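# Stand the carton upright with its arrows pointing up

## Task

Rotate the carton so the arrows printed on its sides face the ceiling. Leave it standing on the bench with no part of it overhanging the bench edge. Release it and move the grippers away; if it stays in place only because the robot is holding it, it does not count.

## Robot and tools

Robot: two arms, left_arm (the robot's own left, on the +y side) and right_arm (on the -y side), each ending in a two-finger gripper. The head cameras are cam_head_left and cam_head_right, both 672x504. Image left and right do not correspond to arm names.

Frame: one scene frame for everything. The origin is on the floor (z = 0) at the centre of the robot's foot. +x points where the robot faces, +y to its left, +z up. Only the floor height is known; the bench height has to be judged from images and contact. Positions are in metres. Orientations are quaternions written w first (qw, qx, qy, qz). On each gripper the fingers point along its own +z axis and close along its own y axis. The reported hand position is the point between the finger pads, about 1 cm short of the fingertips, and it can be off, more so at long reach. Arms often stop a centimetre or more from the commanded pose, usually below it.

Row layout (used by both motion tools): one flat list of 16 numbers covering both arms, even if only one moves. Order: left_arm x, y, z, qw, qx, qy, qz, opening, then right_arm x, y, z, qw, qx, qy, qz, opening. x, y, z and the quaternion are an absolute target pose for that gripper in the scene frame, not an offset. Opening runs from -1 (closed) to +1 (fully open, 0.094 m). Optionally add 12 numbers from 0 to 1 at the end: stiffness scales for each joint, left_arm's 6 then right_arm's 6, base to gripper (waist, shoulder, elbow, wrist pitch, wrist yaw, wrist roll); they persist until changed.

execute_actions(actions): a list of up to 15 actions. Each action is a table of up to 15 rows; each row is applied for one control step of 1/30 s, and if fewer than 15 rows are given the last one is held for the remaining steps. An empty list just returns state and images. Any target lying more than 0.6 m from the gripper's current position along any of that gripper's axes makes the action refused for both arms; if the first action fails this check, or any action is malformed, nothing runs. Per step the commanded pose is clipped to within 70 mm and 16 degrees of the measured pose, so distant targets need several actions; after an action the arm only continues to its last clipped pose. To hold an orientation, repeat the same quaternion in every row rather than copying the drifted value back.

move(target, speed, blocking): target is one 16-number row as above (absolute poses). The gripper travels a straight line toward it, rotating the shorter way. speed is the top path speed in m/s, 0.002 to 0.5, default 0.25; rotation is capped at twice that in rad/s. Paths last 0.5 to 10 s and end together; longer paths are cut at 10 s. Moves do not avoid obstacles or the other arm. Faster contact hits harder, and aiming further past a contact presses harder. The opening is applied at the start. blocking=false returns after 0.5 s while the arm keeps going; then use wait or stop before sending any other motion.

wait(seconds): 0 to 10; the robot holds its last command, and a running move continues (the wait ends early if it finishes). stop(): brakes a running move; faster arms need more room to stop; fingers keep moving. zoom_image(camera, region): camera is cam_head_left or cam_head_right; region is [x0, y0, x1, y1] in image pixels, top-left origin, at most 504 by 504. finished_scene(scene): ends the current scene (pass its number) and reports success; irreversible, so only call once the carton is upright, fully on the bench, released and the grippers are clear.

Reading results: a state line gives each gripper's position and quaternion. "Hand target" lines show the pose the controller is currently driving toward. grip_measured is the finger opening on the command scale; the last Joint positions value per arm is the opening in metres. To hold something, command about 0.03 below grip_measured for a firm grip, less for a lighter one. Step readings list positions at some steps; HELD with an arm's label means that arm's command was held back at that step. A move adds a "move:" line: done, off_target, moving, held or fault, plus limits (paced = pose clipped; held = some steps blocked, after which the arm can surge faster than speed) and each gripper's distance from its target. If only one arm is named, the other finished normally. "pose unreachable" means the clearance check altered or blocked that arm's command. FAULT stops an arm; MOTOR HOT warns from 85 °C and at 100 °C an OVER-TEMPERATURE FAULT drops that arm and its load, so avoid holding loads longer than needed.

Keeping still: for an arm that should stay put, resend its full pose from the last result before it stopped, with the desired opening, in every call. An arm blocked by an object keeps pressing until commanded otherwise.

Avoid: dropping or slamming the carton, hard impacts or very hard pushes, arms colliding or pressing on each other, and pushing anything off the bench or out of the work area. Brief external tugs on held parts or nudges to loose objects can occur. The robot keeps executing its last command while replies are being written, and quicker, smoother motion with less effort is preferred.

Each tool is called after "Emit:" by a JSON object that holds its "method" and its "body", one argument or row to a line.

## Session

Emit:
{"method": "execute_actions", "body": {
  "actions": []
}}

Scene clock: 0.00 s.
left_arm: end_effector_position=(+0.5659, -0.1502, +0.9829) grip_measured=-0.997 end_effector_quat_wxyz=(+0.065, +0.312, -0.944, +0.088) | right_arm: end_effector_position=(+0.5381, -0.7922, +0.9369) grip_measured=+1.000 end_effector_quat_wxyz=(+0.032, +0.328, -0.943, +0.049)
Joint positions: left_arm=[ 0.582  1.934  1.143  0.373 -0.765 -0.621  0.   ] | right_arm=[ 0.804  1.591  1.41  -0.005 -0.642 -1.155  0.094]
Joint velocities: left_arm=[-0.005 -0.015  0.007  0.012 -0.066 -0.007  0.   ] | right_arm=[-0.005  0.005  0.007  0.017 -0.007  0.022  0.   ]
Hand target (left_arm): +0.563, -0.150, +0.984; -0.067, -0.310, +0.944, -0.087
Hand target (right_arm): +0.538, -0.791, +0.936; -0.031, -0.327, +0.943, -0.048
Joint stiffness scale: left_arm=[1. 1. 1. 1. 1. 1.] | right_arm=[1. 1. 1. 1. 1. 1.]

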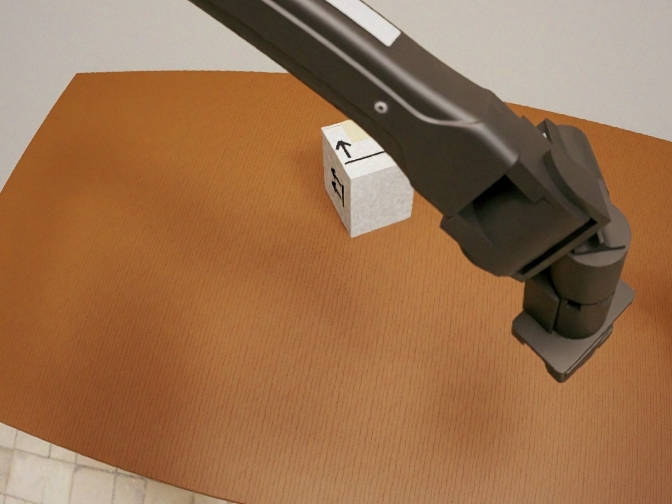

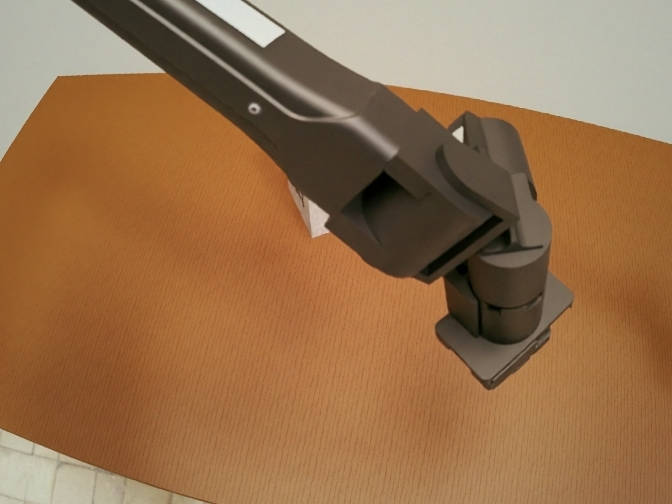

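Emit:
{"method": "move", "body": {
  "target": [0.7,0.27,0.93,0,0,0.966,-0.259,1,0.7,-0.2,0.93,0,0,0.966,0.259,1],
  "speed": 0.35
}}

Emit:
{"method": "zoom_image", "body": {
  "camera": "cam_head_left",
  "region": [260,70,500,270]
}}

Scene clock: 4.63 s.
left_arm: end_effector_position=(+0.6885, +0.2623, +0.9263) grip_measured=+1.000 end_effector_quat_wxyz=(-0.010, -0.012, +0.965, -0.261) | right_arm: end_effector_position=(+0.6954, -0.1956, +0.9299) grip_measured=+1.000 end_effector_quat_wxyz=(-0.004, -0.005, -0.963, -0.268)
Joint positions: left_arm=[ 1.409  1.3    1.096 -0.147  0.335  0.322  0.094] | right_arm=[ 1.876  1.335  1.071 -0.055 -0.221 -0.29   0.094]
Joint velocities: left_arm=[ 0.005 -0.015 -0.002 -0.007 -0.066 -0.007  0.   ] | right_arm=[-0.005  0.005 -0.002  0.012 -0.037  0.007  0.   ]
Hand target (left_arm): +0.697, +0.265, +0.934; -0.002, -0.007, +0.965, -0.261
Hand target (right_arm): +0.699, -0.202, +0.925; +0.008, +0.014, +0.965, +0.261
Off the commanded pose (left_arm): 0.014 m, 2 deg.
Off the commanded pose (right_arm): 0.006 m, 1 deg.
Joint stiffness scale: left_arm=[1. 1. 1. 1. 1. 1.] | right_arm=[1. 1. 1. 1. 1. 1.]
move: off_target (left_arm)

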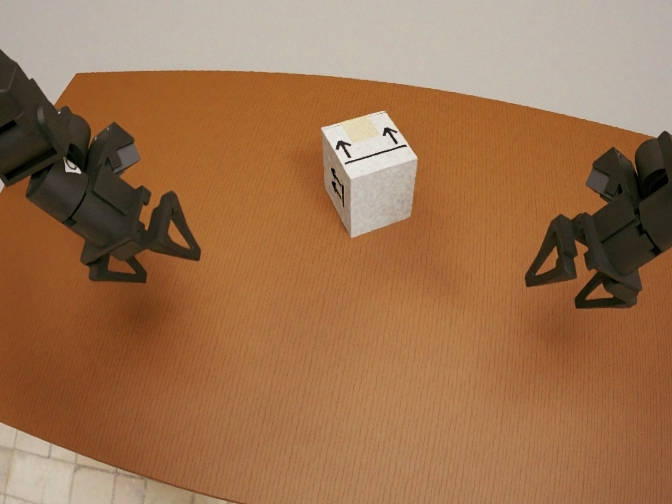

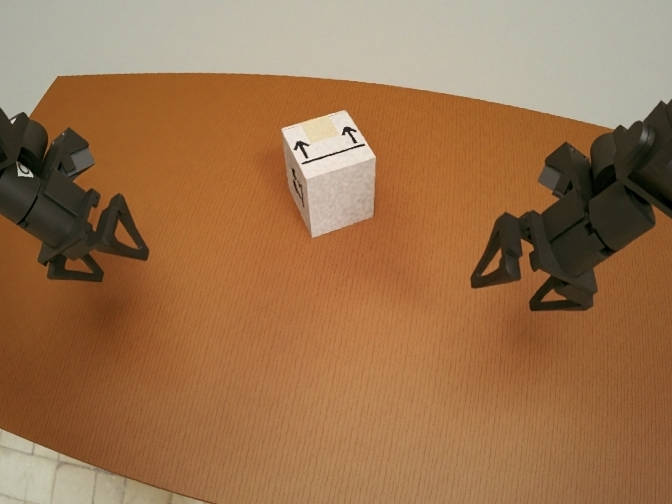

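Region (260, 70, 500, 270) of cam_head_left's 672x504 image, scaled by 2.100, with more detail than that image has.

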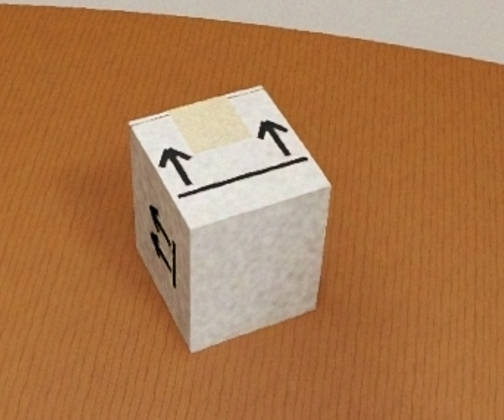

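Emit:
{"method": "move", "body": {
  "target": [0.95,0.17,0.97,0,0,0.966,-0.259,-1,0.8,-0.04,0.8,0.386,-0.237,0.885,0.104,0.3],
  "speed": 0.25
}}

Scene clock: 14.90 s.
left_arm: end_effector_position=(+0.9544, +0.1859, +0.9754) grip_measured=-0.995 end_effector_quat_wxyz=(+0.010, +0.002, +0.968, -0.252) | right_arm: end_effector_position=(+0.7946, -0.0476, +0.7963) grip_measured=+0.302 end_effector_quat_wxyz=(+0.374, -0.236, +0.891, +0.107)
Joint positions: left_arm=[ 1.051  1.454  1.829 -0.672 -0.014  0.239  0.   ] | right_arm=[ 2.048  1.963  1.479  0.823 -0.148 -0.881  0.061]
Joint velocities: left_arm=[ 0.005  0.005  0.012 -0.002  0.022 -0.051 -0.   ] | right_arm=[-0.005 -0.015 -0.002 -0.017  0.051 -0.022 -0.001]
Hand target (left_arm): +0.951, +0.170, +0.966; +0.001, +0.003, +0.966, -0.258
Hand target (right_arm): +0.801, -0.043, +0.800; +0.385, -0.239, +0.885, +0.103
Off the commanded pose (left_arm): 0.017 m, 1 deg.
Off the commanded pose (right_arm): 0.010 m, 2 deg.
Joint stiffness scale: left_arm=[1. 1. 1. 1. 1. 1.] | right_arm=[1. 1. 1. 1. 1. 1.]
move: off_target (left_arm)

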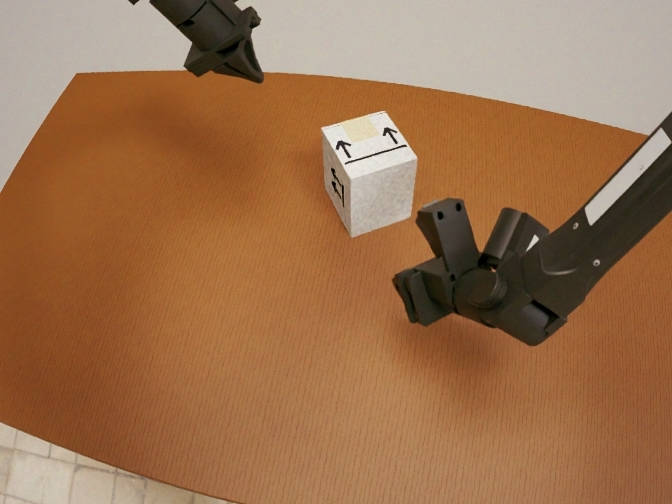

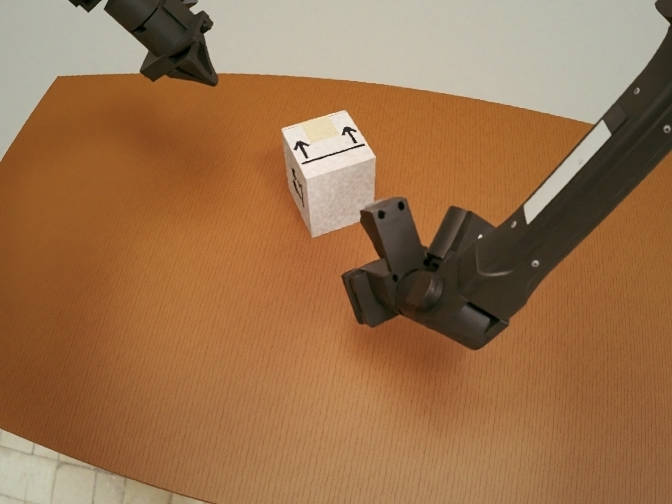

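Emit:
{"method": "move", "body": {
  "target": [1.005,0.08,0.95,0,0,0.966,-0.259,-1,0.85,-0.008,0.785,0.444,-0.23,0.858,0.119,0.3],
  "speed": 0.12
}}

Emit:
{"method": "move", "body": {
  "target": [1.0,0.075,0.88,0,0,0.966,-0.259,-1,0.875,0.006,0.78,0.444,-0.23,0.858,0.119,0.3],
  "speed": 0.06
}}

Scene clock: 20.13 s.
left_arm: end_effector_position=(+1.0062, +0.0962, +0.9509) grip_measured=-0.995 end_effector_quat_wxyz=(+0.005, +0.001, +0.967, -0.253) | right_arm: end_effector_position=(+0.8564, -0.0221, +0.7883) grip_measured=+0.302 end_effector_quat_wxyz=(+0.446, -0.228, +0.858, +0.110)
Joint positions: left_arm=[ 0.914  1.707  2.178 -0.781 -0.145  0.192  0.   ] | right_arm=[ 2.071  2.061  1.7    0.823 -0.229 -0.882  0.061]
Joint velocities: left_arm=[-0.005 -0.015 -0.012 -0.022 -0.081 -0.022 -0.001] | right_arm=[-0.015 -0.024  0.012  0.012  0.007 -0.051 -0.001]
Hand target (left_arm): +1.006, +0.081, +0.948; +0.001, +0.001, +0.966, -0.258
Hand target (right_arm): +0.850, -0.009, +0.787; +0.444, -0.230, +0.858, +0.118
Off the commanded pose (left_arm): 0.016 m, 1 deg.
Off the commanded pose (right_arm): 0.016 m, 1 deg.
Joint stiffness scale: left_arm=[1. 1. 1. 1. 1. 1.] | right_arm=[1. 1. 1. 1. 1. 1.]
move: off_target (left_arm, right_arm)

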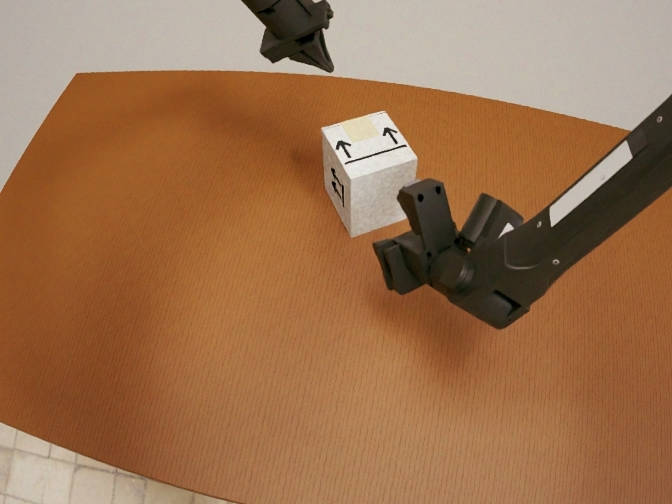

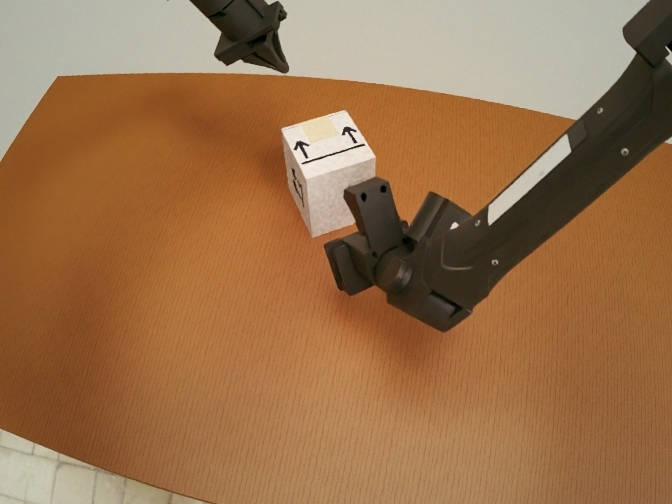

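Scene clock: 21.73 s.
left_arm: end_effector_position=(+1.0065, +0.0705, +0.8987) grip_measured=-0.995 end_effector_quat_wxyz=(+0.006, -0.002, +0.964, -0.266) | right_arm: end_effector_position=(+0.8832, -0.0089, +0.7836) grip_measured=+0.302 end_effector_quat_wxyz=(+0.450, -0.224, +0.857, +0.111)
Joint positions: left_arm=[ 0.94   1.871  2.365 -0.805 -0.091  0.194  0.   ] | right_arm=[ 2.092  2.094  1.804  0.756 -0.215 -0.882  0.061]
Joint velocities: left_arm=[-0.015 -0.005  0.027 -0.007 -0.037  0.022  0.   ] | right_arm=[-0.005 -0.005  0.002  0.007  0.037 -0.051  0.001]
Hand target (left_arm): +1.000, +0.076, +0.880; +0.000, -0.000, +0.966, -0.259
Hand target (right_arm): +0.875, +0.005, +0.781; +0.444, -0.229, +0.858, +0.119
Off the commanded pose (left_arm): 0.020 m, 1 deg.
Off the commanded pose (right_arm): 0.017 m, 1 deg.
Joint stiffness scale: left_arm=[1. 1. 1. 1. 1. 1.] | right_arm=[1. 1. 1. 1. 1. 1.]
move: off_target (left_arm, right_arm)

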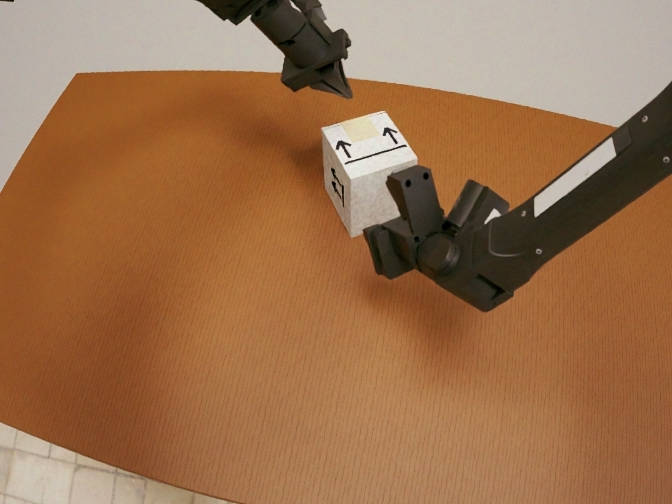

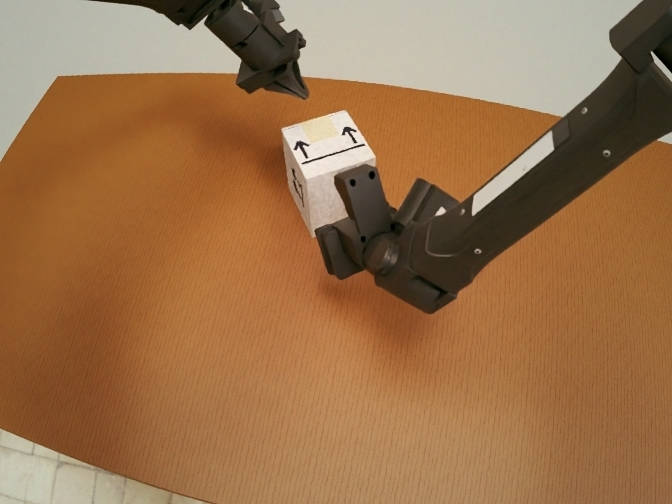

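Emit:
{"method": "move", "body": {
  "target": [1.035,0.085,0.87,0,0,0.966,-0.259,-1,0.885,0.012,0.78,0.444,-0.23,0.858,0.119,0.3],
  "speed": 0.06
}}

Emit:
{"method": "move", "body": {
  "target": [1.03,0.085,0.83,0,0,0.966,-0.259,-1,0.9,0.022,0.78,0.444,-0.23,0.858,0.119,0.3],
  "speed": 0.05
}}

Scene clock: 26.50 s.
left_arm: end_effector_position=(+1.0402, +0.0763, +0.8839) grip_measured=-0.995 end_effector_quat_wxyz=(+0.011, -0.004, +0.964, -0.265) | right_arm: end_effector_position=(+0.8912, -0.0008, +0.7829) grip_measured=+0.302 end_effector_quat_wxyz=(+0.448, -0.223, +0.858, +0.114)
Joint positions: left_arm=[ 0.951  2.12   2.88  -1.059 -0.081  0.198  0.   ] | right_arm=[ 2.103  2.106  1.84   0.728 -0.206 -0.884  0.061]
Joint velocities: left_arm=[-0.005 -0.015  0.007 -0.007 -0.037  0.007  0.001] | right_arm=[-0.005  0.005 -0.002 -0.012 -0.022  0.022 -0.001]
Hand target (left_arm): +1.035, +0.086, +0.870; +0.010, -0.003, +0.966, -0.257
Hand target (right_arm): +0.885, +0.012, +0.780; +0.444, -0.229, +0.858, +0.119
Off the commanded pose (left_arm): 0.017 m, 2 deg.
Off the commanded pose (right_arm): 0.014 m, 1 deg.
Joint stiffness scale: left_arm=[1. 1. 1. 1. 1. 1.] | right_arm=[1. 1. 1. 1. 1. 1.]
elbow stopped short (left arm): the move would have taken joint 3 (elbow) straighter than the controller allows; a more bent joint 3 avoids this.
move: off_target (left_arm, right_arm)

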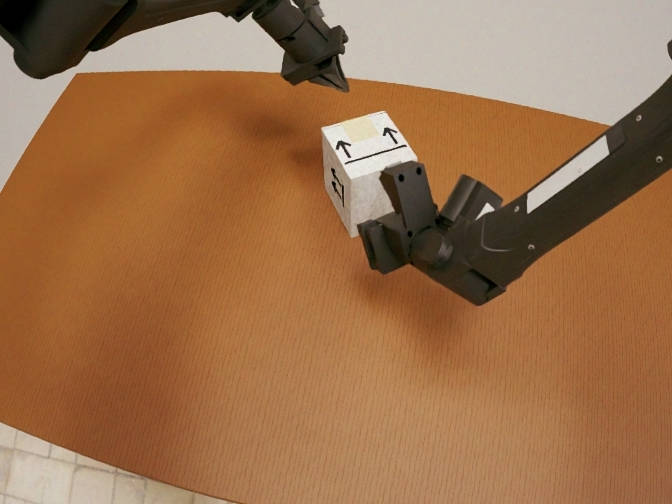

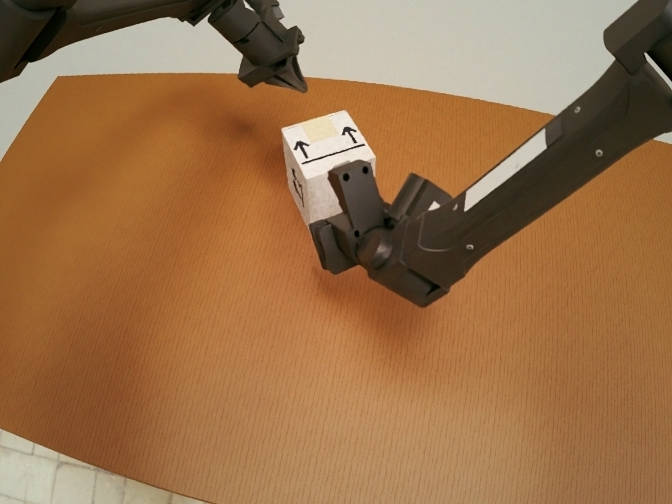

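Scene clock: 27.97 s.
left_arm: end_effector_position=(+1.0326, +0.0780, +0.8477) grip_measured=-0.995 end_effector_quat_wxyz=(+0.033, -0.011, +0.965, -0.260) | right_arm: end_effector_position=(+0.9057, +0.0084, +0.7827) grip_measured=+0.302 end_effector_quat_wxyz=(+0.448, -0.223, +0.858, +0.114)
Joint positions: left_arm=[ 0.987  2.163  2.88  -0.969 -0.047  0.21   0.   ] | right_arm=[ 2.118  2.123  1.896  0.686 -0.192 -0.89   0.061]
Joint velocities: left_arm=[-0.015 -0.015  0.007  0.032 -0.022  0.007  0.001] | right_arm=[ 0.005  0.005 -0.007 -0.017  0.081  0.037 -0.001]
Hand target (left_arm): +1.027, +0.086, +0.831; +0.037, -0.011, +0.967, -0.251
Hand target (right_arm): +0.900, +0.022, +0.780; +0.444, -0.230, +0.858, +0.119
Off the commanded pose (left_arm): 0.019 m, 4 deg.
Off the commanded pose (right_arm): 0.015 m, 1 deg.
Joint stiffness scale: left_arm=[1. 1. 1. 1. 1. 1.] | right_arm=[1. 1. 1. 1. 1. 1.]
elbow stopped short (left arm): the move would have taken joint 3 (elbow) straighter than the controller allows; a more bent joint 3 avoids this.
move: off_target (left_arm, right_arm)

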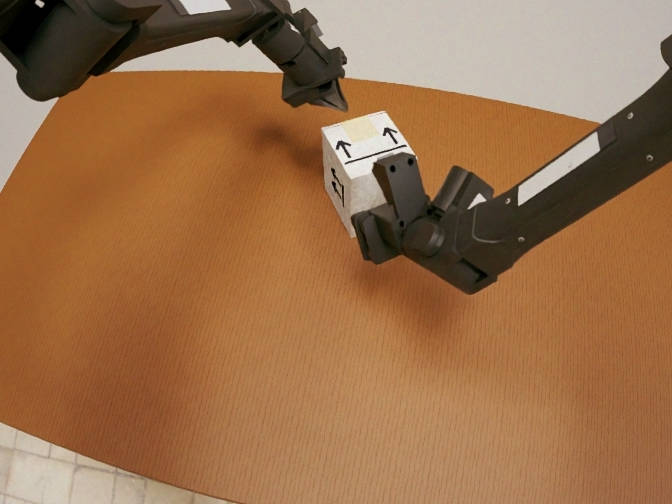

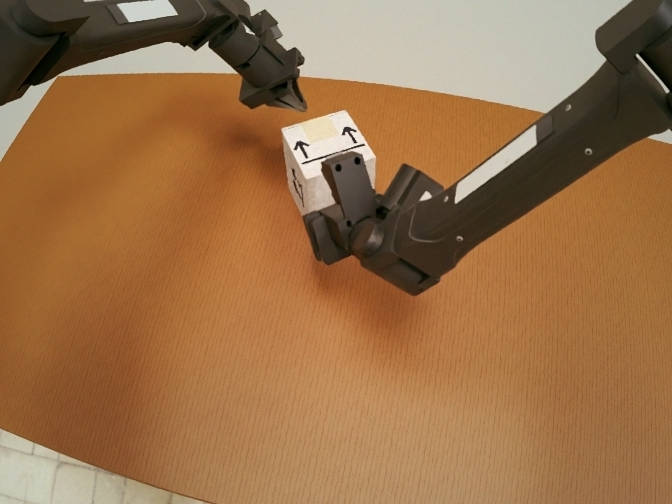

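Emit:
{"method": "move", "body": {
  "target": [0.975,0.06,0.83,0,0,0.966,-0.259,-1,0.9,0.022,0.772,0.444,-0.23,0.858,0.119,0.3],
  "speed": 0.04
}}

Scene clock: 31.27 s.
left_arm: end_effector_position=(+0.9539, +0.0411, +0.8205) grip_measured=-0.995 end_effector_quat_wxyz=(-0.017, +0.006, +0.963, -0.268) | right_arm: end_effector_position=(+0.9076, +0.0115, +0.7768) grip_measured=+0.302 end_effector_quat_wxyz=(+0.449, -0.223, +0.858, +0.113)
Joint positions: left_arm=[ 0.987  2.026  2.435 -0.767 -0.053  0.21   0.   ] | right_arm=[ 2.118  2.144  1.93   0.675 -0.192 -0.891  0.061]
Joint velocities: left_arm=[-0.015 -0.005 -0.007  0.022  0.022  0.095 -0.001] | right_arm=[ 0.005 -0.005  0.012  0.002 -0.007 -0.007  0.   ]
Hand target (left_arm): +0.974, +0.060, +0.831; +0.000, +0.000, +0.966, -0.259
Hand target (right_arm): +0.900, +0.022, +0.772; +0.444, -0.230, +0.858, +0.119
Off the commanded pose (left_arm): 0.030 m, 2 deg.
Off the commanded pose (right_arm): 0.014 m, 1 deg.
Joint stiffness scale: left_arm=[1. 1. 1. 1. 1. 1.] | right_arm=[1. 1. 1. 1. 1. 1.]
move: off_target (left_arm, right_arm)

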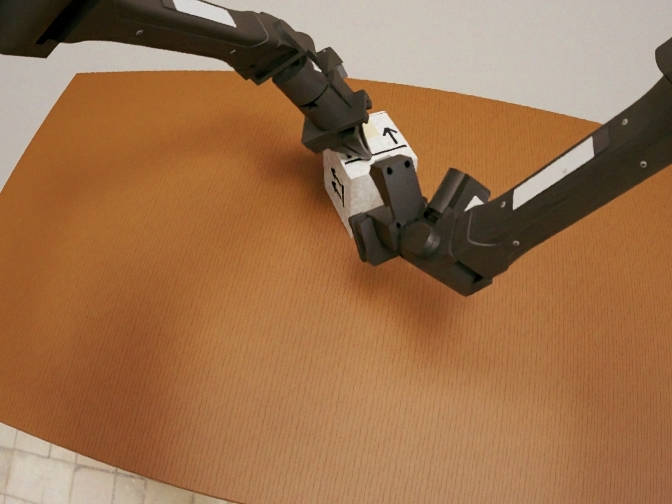

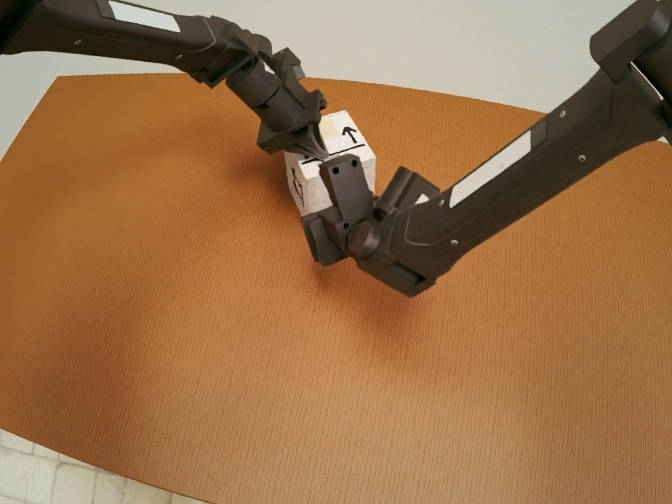

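Emit:
{"method": "move", "body": {
  "target": [0.975,0.065,0.785,0.1,0,0.961,-0.258,-1,0.8,-0.06,0.74,0.444,-0.23,0.858,0.119,0.3],
  "speed": 0.06
}}

Scene clock: 36.03 s.
left_arm: end_effector_position=(+0.9788, +0.0223, +0.8149) grip_measured=-0.995 end_effector_quat_wxyz=(+0.095, +0.002, +0.952, -0.292) | right_arm: end_effector_position=(+0.8057, -0.0524, +0.7402) grip_measured=+0.302 end_effector_quat_wxyz=(+0.444, -0.237, +0.855, +0.121)
Joint positions: left_arm=[ 0.987  2.012  2.324 -0.47   0.048  0.263  0.   ] | right_arm=[ 1.98   2.144  1.727  0.868 -0.33  -0.853  0.061]
Joint velocities: left_arm=[-0.005 -0.015  0.007 -0.007  0.022 -0.007  0.   ] | right_arm=[-0.005  0.015 -0.012 -0.002 -0.022 -0.022 -0.001]
Hand target (left_arm): +0.973, +0.065, +0.787; +0.099, -0.001, +0.961, -0.257
Hand target (right_arm): +0.800, -0.058, +0.738; +0.444, -0.232, +0.857, +0.119
Off the commanded pose (left_arm): 0.052 m, 4 deg.
Off the commanded pose (right_arm): 0.010 m, 1 deg.
Joint stiffness scale: left_arm=[1. 1. 1. 1. 1. 1.] | right_arm=[1. 1. 1. 1. 1. 1.]
move: off_target (left_arm)

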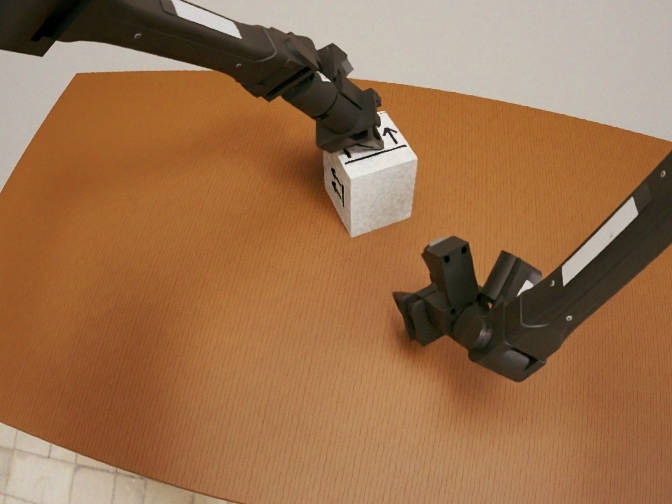

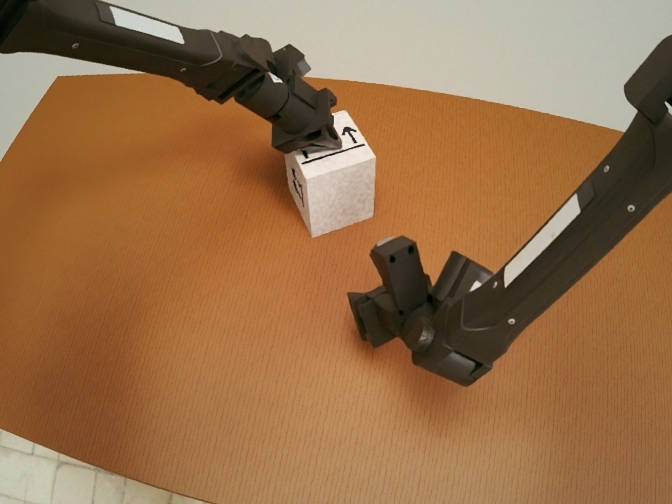

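Emit:
{"method": "move", "body": {
  "target": [0.915,0.02,0.785,0.1,0,0.961,-0.258,-1,0.8,-0.06,0.70,0.444,-0.23,0.858,0.119,0.3],
  "speed": 0.03
}}

Scene clock: 40.37 s.
left_arm: end_effector_position=(+0.9522, +0.0189, +0.8145) grip_measured=-0.995 end_effector_quat_wxyz=(+0.131, -0.010, +0.953, -0.272) | right_arm: end_effector_position=(+0.8123, -0.0563, +0.7123) grip_measured=+0.302 end_effector_quat_wxyz=(+0.455, -0.233, +0.852, +0.114)
Joint positions: left_arm=[ 0.986  1.939  2.085 -0.22   0.027  0.263  0.   ] | right_arm=[ 1.962  2.224  1.86   0.847 -0.348 -0.839  0.061]
Joint velocities: left_arm=[-0.005 -0.005  0.002  0.012 -0.037 -0.081 -0.001] | right_arm=[-0.015  0.005  0.002 -0.007  0.022  0.022 -0.001]
Hand target (left_arm): +0.914, +0.021, +0.787; +0.099, -0.000, +0.961, -0.258
Hand target (right_arm): +0.800, -0.061, +0.701; +0.444, -0.230, +0.858, +0.119
Off the commanded pose (left_arm): 0.048 m, 4 deg.
Off the commanded pose (right_arm): 0.018 m, 2 deg.
Joint stiffness scale: left_arm=[1. 1. 1. 1. 1. 1.] | right_arm=[1. 1. 1. 1. 1. 1.]
move: off_target (left_arm, right_arm)

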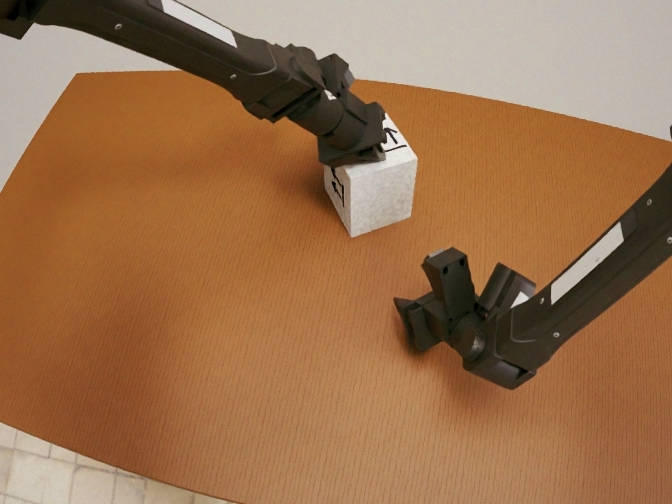

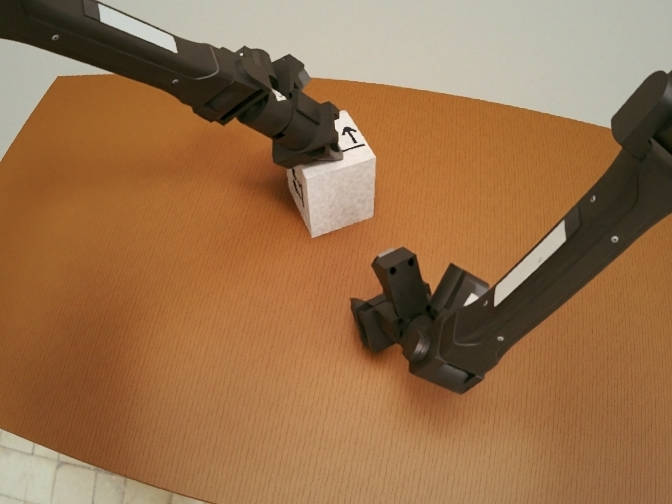

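Emit:
{"method": "move", "body": {
  "target": [0.98,0.08,0.87,0.11,-0.235,0.875,-0.409,-1,0.87,-0.03,0.70,0.444,-0.23,0.858,0.119,0.3],
  "speed": 0.15
}}

Emit:
{"method": "move", "body": {
  "target": [1.065,0.095,0.83,0.11,-0.235,0.875,-0.409,-1,0.9,-0.015,0.69,0.444,-0.23,0.858,0.119,0.3],
  "speed": 0.08
}}

Scene clock: 47.53 s.
left_arm: end_effector_position=(+0.9674, +0.0540, +0.8646) grip_measured=-0.995 end_effector_quat_wxyz=(+0.097, -0.230, +0.874, -0.416) | right_arm: end_effector_position=(+0.8783, -0.0454, +0.7058) grip_measured=+0.302 end_effector_quat_wxyz=(+0.449, -0.224, +0.857, +0.112)
Joint positions: left_arm=[ 1.054  1.804  1.933 -0.135  0.356 -0.234  0.   ] | right_arm=[ 1.999  2.255  2.07   0.661 -0.3   -0.838  0.061]
Joint velocities: left_arm=[ 0.005 -0.005 -0.017 -0.022 -0.037 -0.007 -0.001] | right_arm=[-0.015 -0.005  0.002  0.002 -0.037  0.022 -0.001]
Hand target (left_arm): +0.981, +0.078, +0.870; +0.111, -0.236, +0.874, -0.409
Hand target (right_arm): +0.870, -0.032, +0.702; +0.444, -0.229, +0.858, +0.119
Off the commanded pose (left_arm): 0.029 m, 2 deg.
Off the commanded pose (right_arm): 0.018 m, 1 deg.
Joint stiffness scale: left_arm=[1. 1. 1. 1. 1. 1.] | right_arm=[1. 1. 1. 1. 1. 1.]
move: off_target (left_arm, right_arm)

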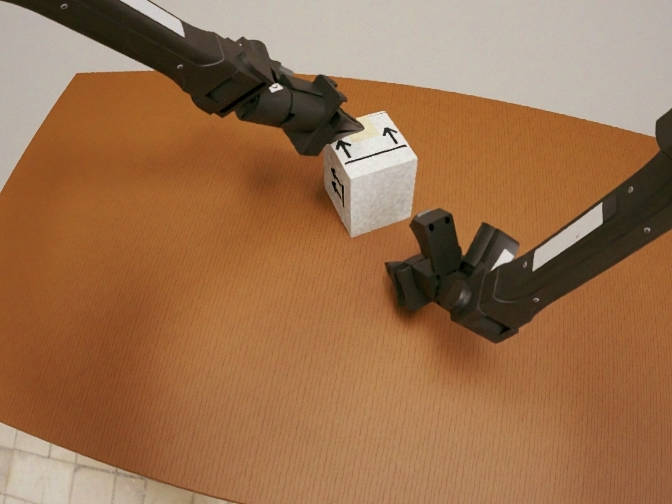

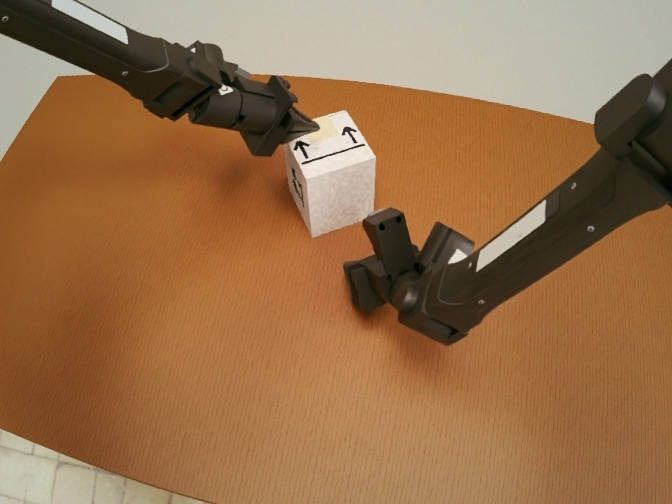

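Scene clock: 49.27 s.
left_arm: end_effector_position=(+1.0794, +0.0923, +0.8531) grip_measured=-0.995 end_effector_quat_wxyz=(+0.121, -0.232, +0.871, -0.415) | right_arm: end_effector_position=(+0.9057, -0.0299, +0.6939) grip_measured=+0.302 end_effector_quat_wxyz=(+0.447, -0.224, +0.858, +0.114)
Joint positions: left_arm=[ 1.073  2.056  2.611 -0.511  0.376 -0.238  0.   ] | right_arm=[ 2.019  2.329  2.254  0.543 -0.281 -0.846  0.061]
Joint velocities: left_arm=[-0.005  0.024  0.046 -0.051 -0.037 -0.007  0.   ] | right_arm=[-0.024 -0.015  0.007 -0.017  0.007 -0.007 -0.   ]
Hand target (left_arm): +1.065, +0.096, +0.830; +0.111, -0.236, +0.875, -0.409
Hand target (right_arm): +0.900, -0.016, +0.692; +0.444, -0.229, +0.858, +0.119
Off the commanded pose (left_arm): 0.027 m, 2 deg.
Off the commanded pose (right_arm): 0.016 m, 1 deg.
Joint stiffness scale: left_arm=[1. 1. 1. 1. 1. 1.] | right_arm=[1. 1. 1. 1. 1. 1.]
move: off_target (left_arm, right_arm)

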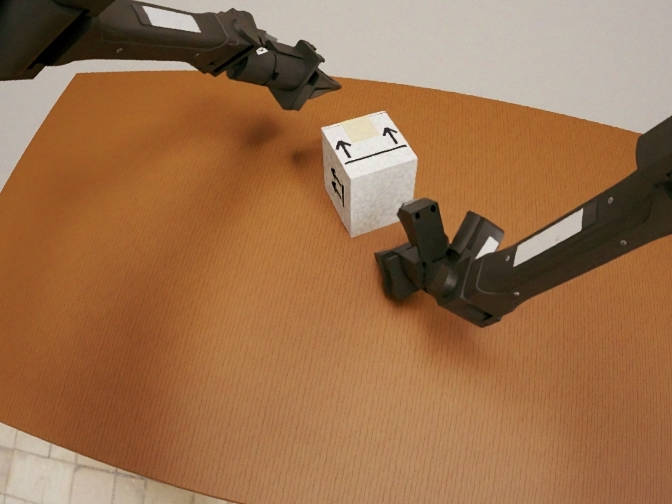

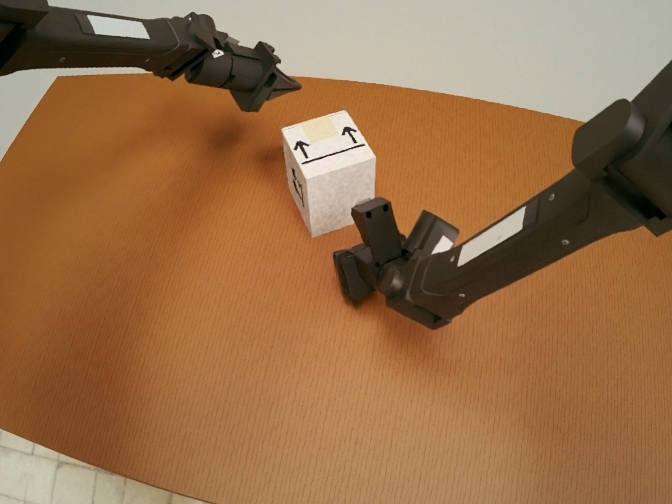

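Emit:
{"method": "move", "body": {
  "target": [1.07,0.085,0.765,0.11,-0.235,0.875,-0.409,-1,0.925,0.015,0.675,0.444,-0.23,0.858,0.119,0.3],
  "speed": 0.06
}}

Emit:
{"method": "move", "body": {
  "target": [1.0,0.055,0.775,0.11,-0.235,0.875,-0.409,-1,0.925,0.015,0.67,0.444,-0.23,0.858,0.119,0.3],
  "speed": 0.03
}}

Scene clock: 53.63 s.
left_arm: end_effector_position=(+1.0800, +0.0812, +0.7943) grip_measured=-0.995 end_effector_quat_wxyz=(+0.189, -0.271, +0.862, -0.384) | right_arm: end_effector_position=(+0.9314, +0.0018, +0.6807) grip_measured=+0.302 end_effector_quat_wxyz=(+0.449, -0.224, +0.858, +0.115)
Joint positions: left_arm=[ 1.083  2.29   2.881 -0.382  0.316 -0.302  0.   ] | right_arm=[ 2.053  2.483  2.567  0.381 -0.254 -0.863  0.061]
Joint velocities: left_arm=[ 0.015 -0.005  0.007  0.022  0.095  0.007 -0.001] | right_arm=[ 0.005  0.024  0.007 -0.007 -0.095 -0.066 -0.001]
Hand target (left_arm): +1.064, +0.088, +0.770; +0.188, -0.276, +0.867, -0.371
Hand target (right_arm): +0.924, +0.014, +0.677; +0.444, -0.229, +0.858, +0.119
Off the commanded pose (left_arm): 0.031 m, 10 deg.
Off the commanded pose (right_arm): 0.016 m, 1 deg.
Joint stiffness scale: left_arm=[1. 1. 1. 1. 1. 1.] | right_arm=[1. 1. 1. 1. 1. 1.]
elbow stopped short (left arm): the move would have taken joint 3 (elbow) straighter than the controller allows; a more bent joint 3 avoids this.
move: off_target (left_arm, right_arm)

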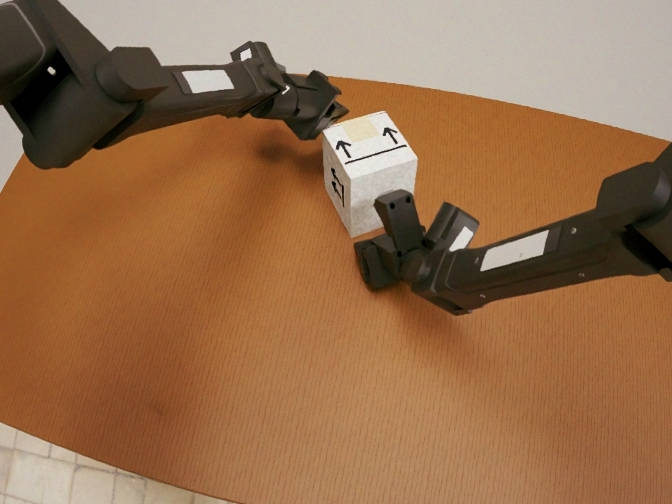

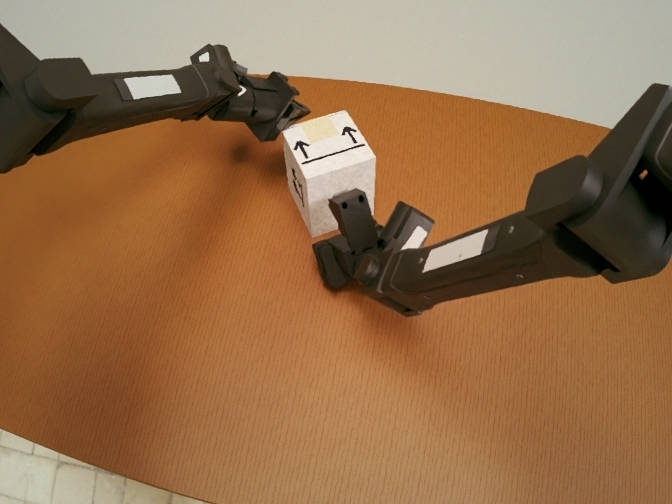

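Scene clock: 56.90 s.
left_arm: end_effector_position=(+1.0405, +0.0641, +0.8083) grip_measured=-0.995 end_effector_quat_wxyz=(+0.146, -0.237, +0.866, -0.415) | right_arm: end_effector_position=(+0.9363, +0.0014, +0.6805) grip_measured=+0.302 end_effector_quat_wxyz=(+0.454, -0.226, +0.855, +0.111)
Joint positions: left_arm=[ 1.083  2.09   2.476 -0.287  0.389 -0.248  0.   ] | right_arm=[ 2.053  2.504  2.614  0.366 -0.255 -0.869  0.061]
Joint velocities: left_arm=[-0.005 -0.024 -0.022 -0.017  0.022 -0.037  0.001] | right_arm=[ 0.005 -0.005  0.002 -0.012  0.007 -0.037  0.001]
Hand target (left_arm): +0.999, +0.056, +0.777; +0.110, -0.234, +0.875, -0.410
Hand target (right_arm): +0.924, +0.014, +0.673; +0.444, -0.230, +0.858, +0.119
Off the commanded pose (left_arm): 0.053 m, 4 deg.
Off the commanded pose (right_arm): 0.021 m, 2 deg.
Joint stiffness scale: left_arm=[1. 1. 1. 1. 1. 1.] | right_arm=[1. 1. 1. 1. 1. 1.]
move: off_target (left_arm, right_arm)

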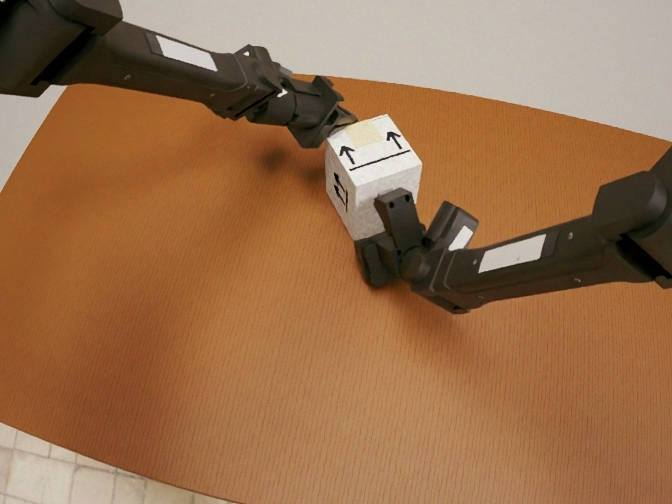

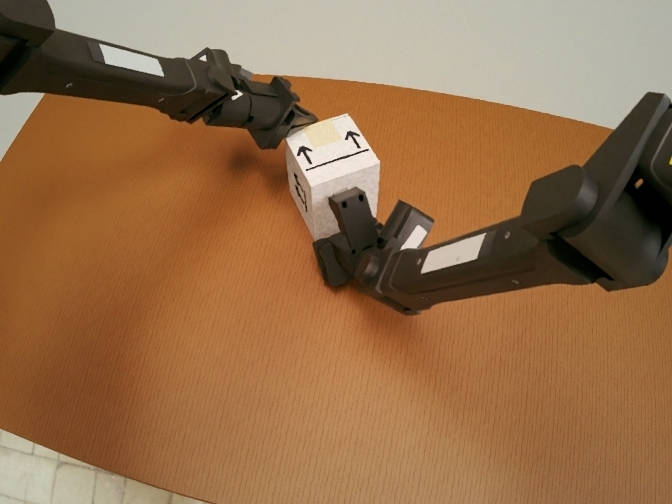

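Tilting; table found (~0.67). Continue.

Emit:
{"method": "move", "body": {
  "target": [0.965,0.035,0.78,0.11,-0.235,0.875,-0.409,-1,0.925,0.012,0.678,0.444,-0.23,0.858,0.119,0.3],
  "speed": 0.03
}}

Scene clock: 61.30 s.
left_arm: end_effector_position=(+1.0059, +0.0502, +0.8119) grip_measured=-0.995 end_effector_quat_wxyz=(+0.145, -0.236, +0.865, -0.419) | right_arm: end_effector_position=(+0.9343, +0.0026, +0.6803) grip_measured=+0.302 end_effector_quat_wxyz=(+0.452, -0.226, +0.855, +0.113)
Joint positions: left_arm=[ 1.077  2.007  2.242 -0.138  0.392 -0.247  0.   ] | right_arm=[ 2.054  2.5    2.603  0.368 -0.257 -0.869  0.061]
Joint velocities: left_arm=[-0.005 -0.024 -0.002 -0.012 -0.007 -0.051  0.001] | right_arm=[-0.015 -0.005 -0.007 -0.012 -0.051  0.007 -0.   ]
Hand target (left_arm): +0.964, +0.036, +0.783; +0.110, -0.234, +0.875, -0.409
Hand target (right_arm): +0.925, +0.012, +0.677; +0.444, -0.230, +0.858, +0.119
Off the commanded pose (left_arm): 0.054 m, 4 deg.
Off the commanded pose (right_arm): 0.013 m, 1 deg.
Joint stiffness scale: left_arm=[1. 1. 1. 1. 1. 1.] | right_arm=[1. 1. 1. 1. 1. 1.]
move: off_target (left_arm, right_arm)

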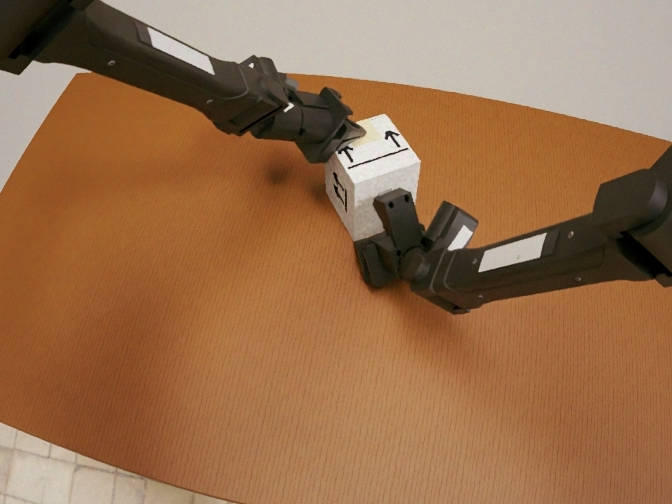

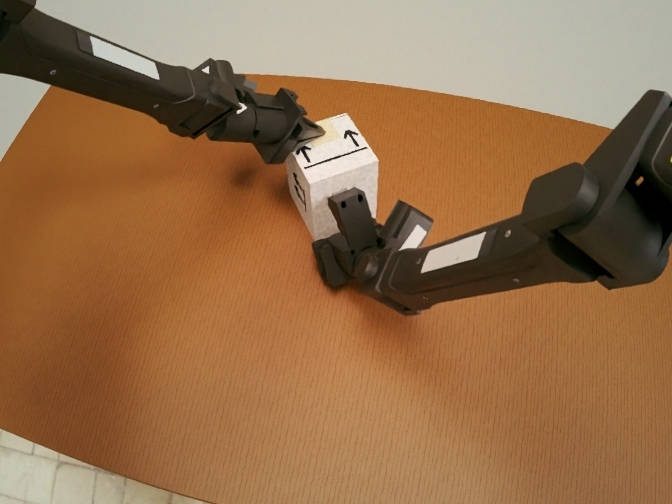

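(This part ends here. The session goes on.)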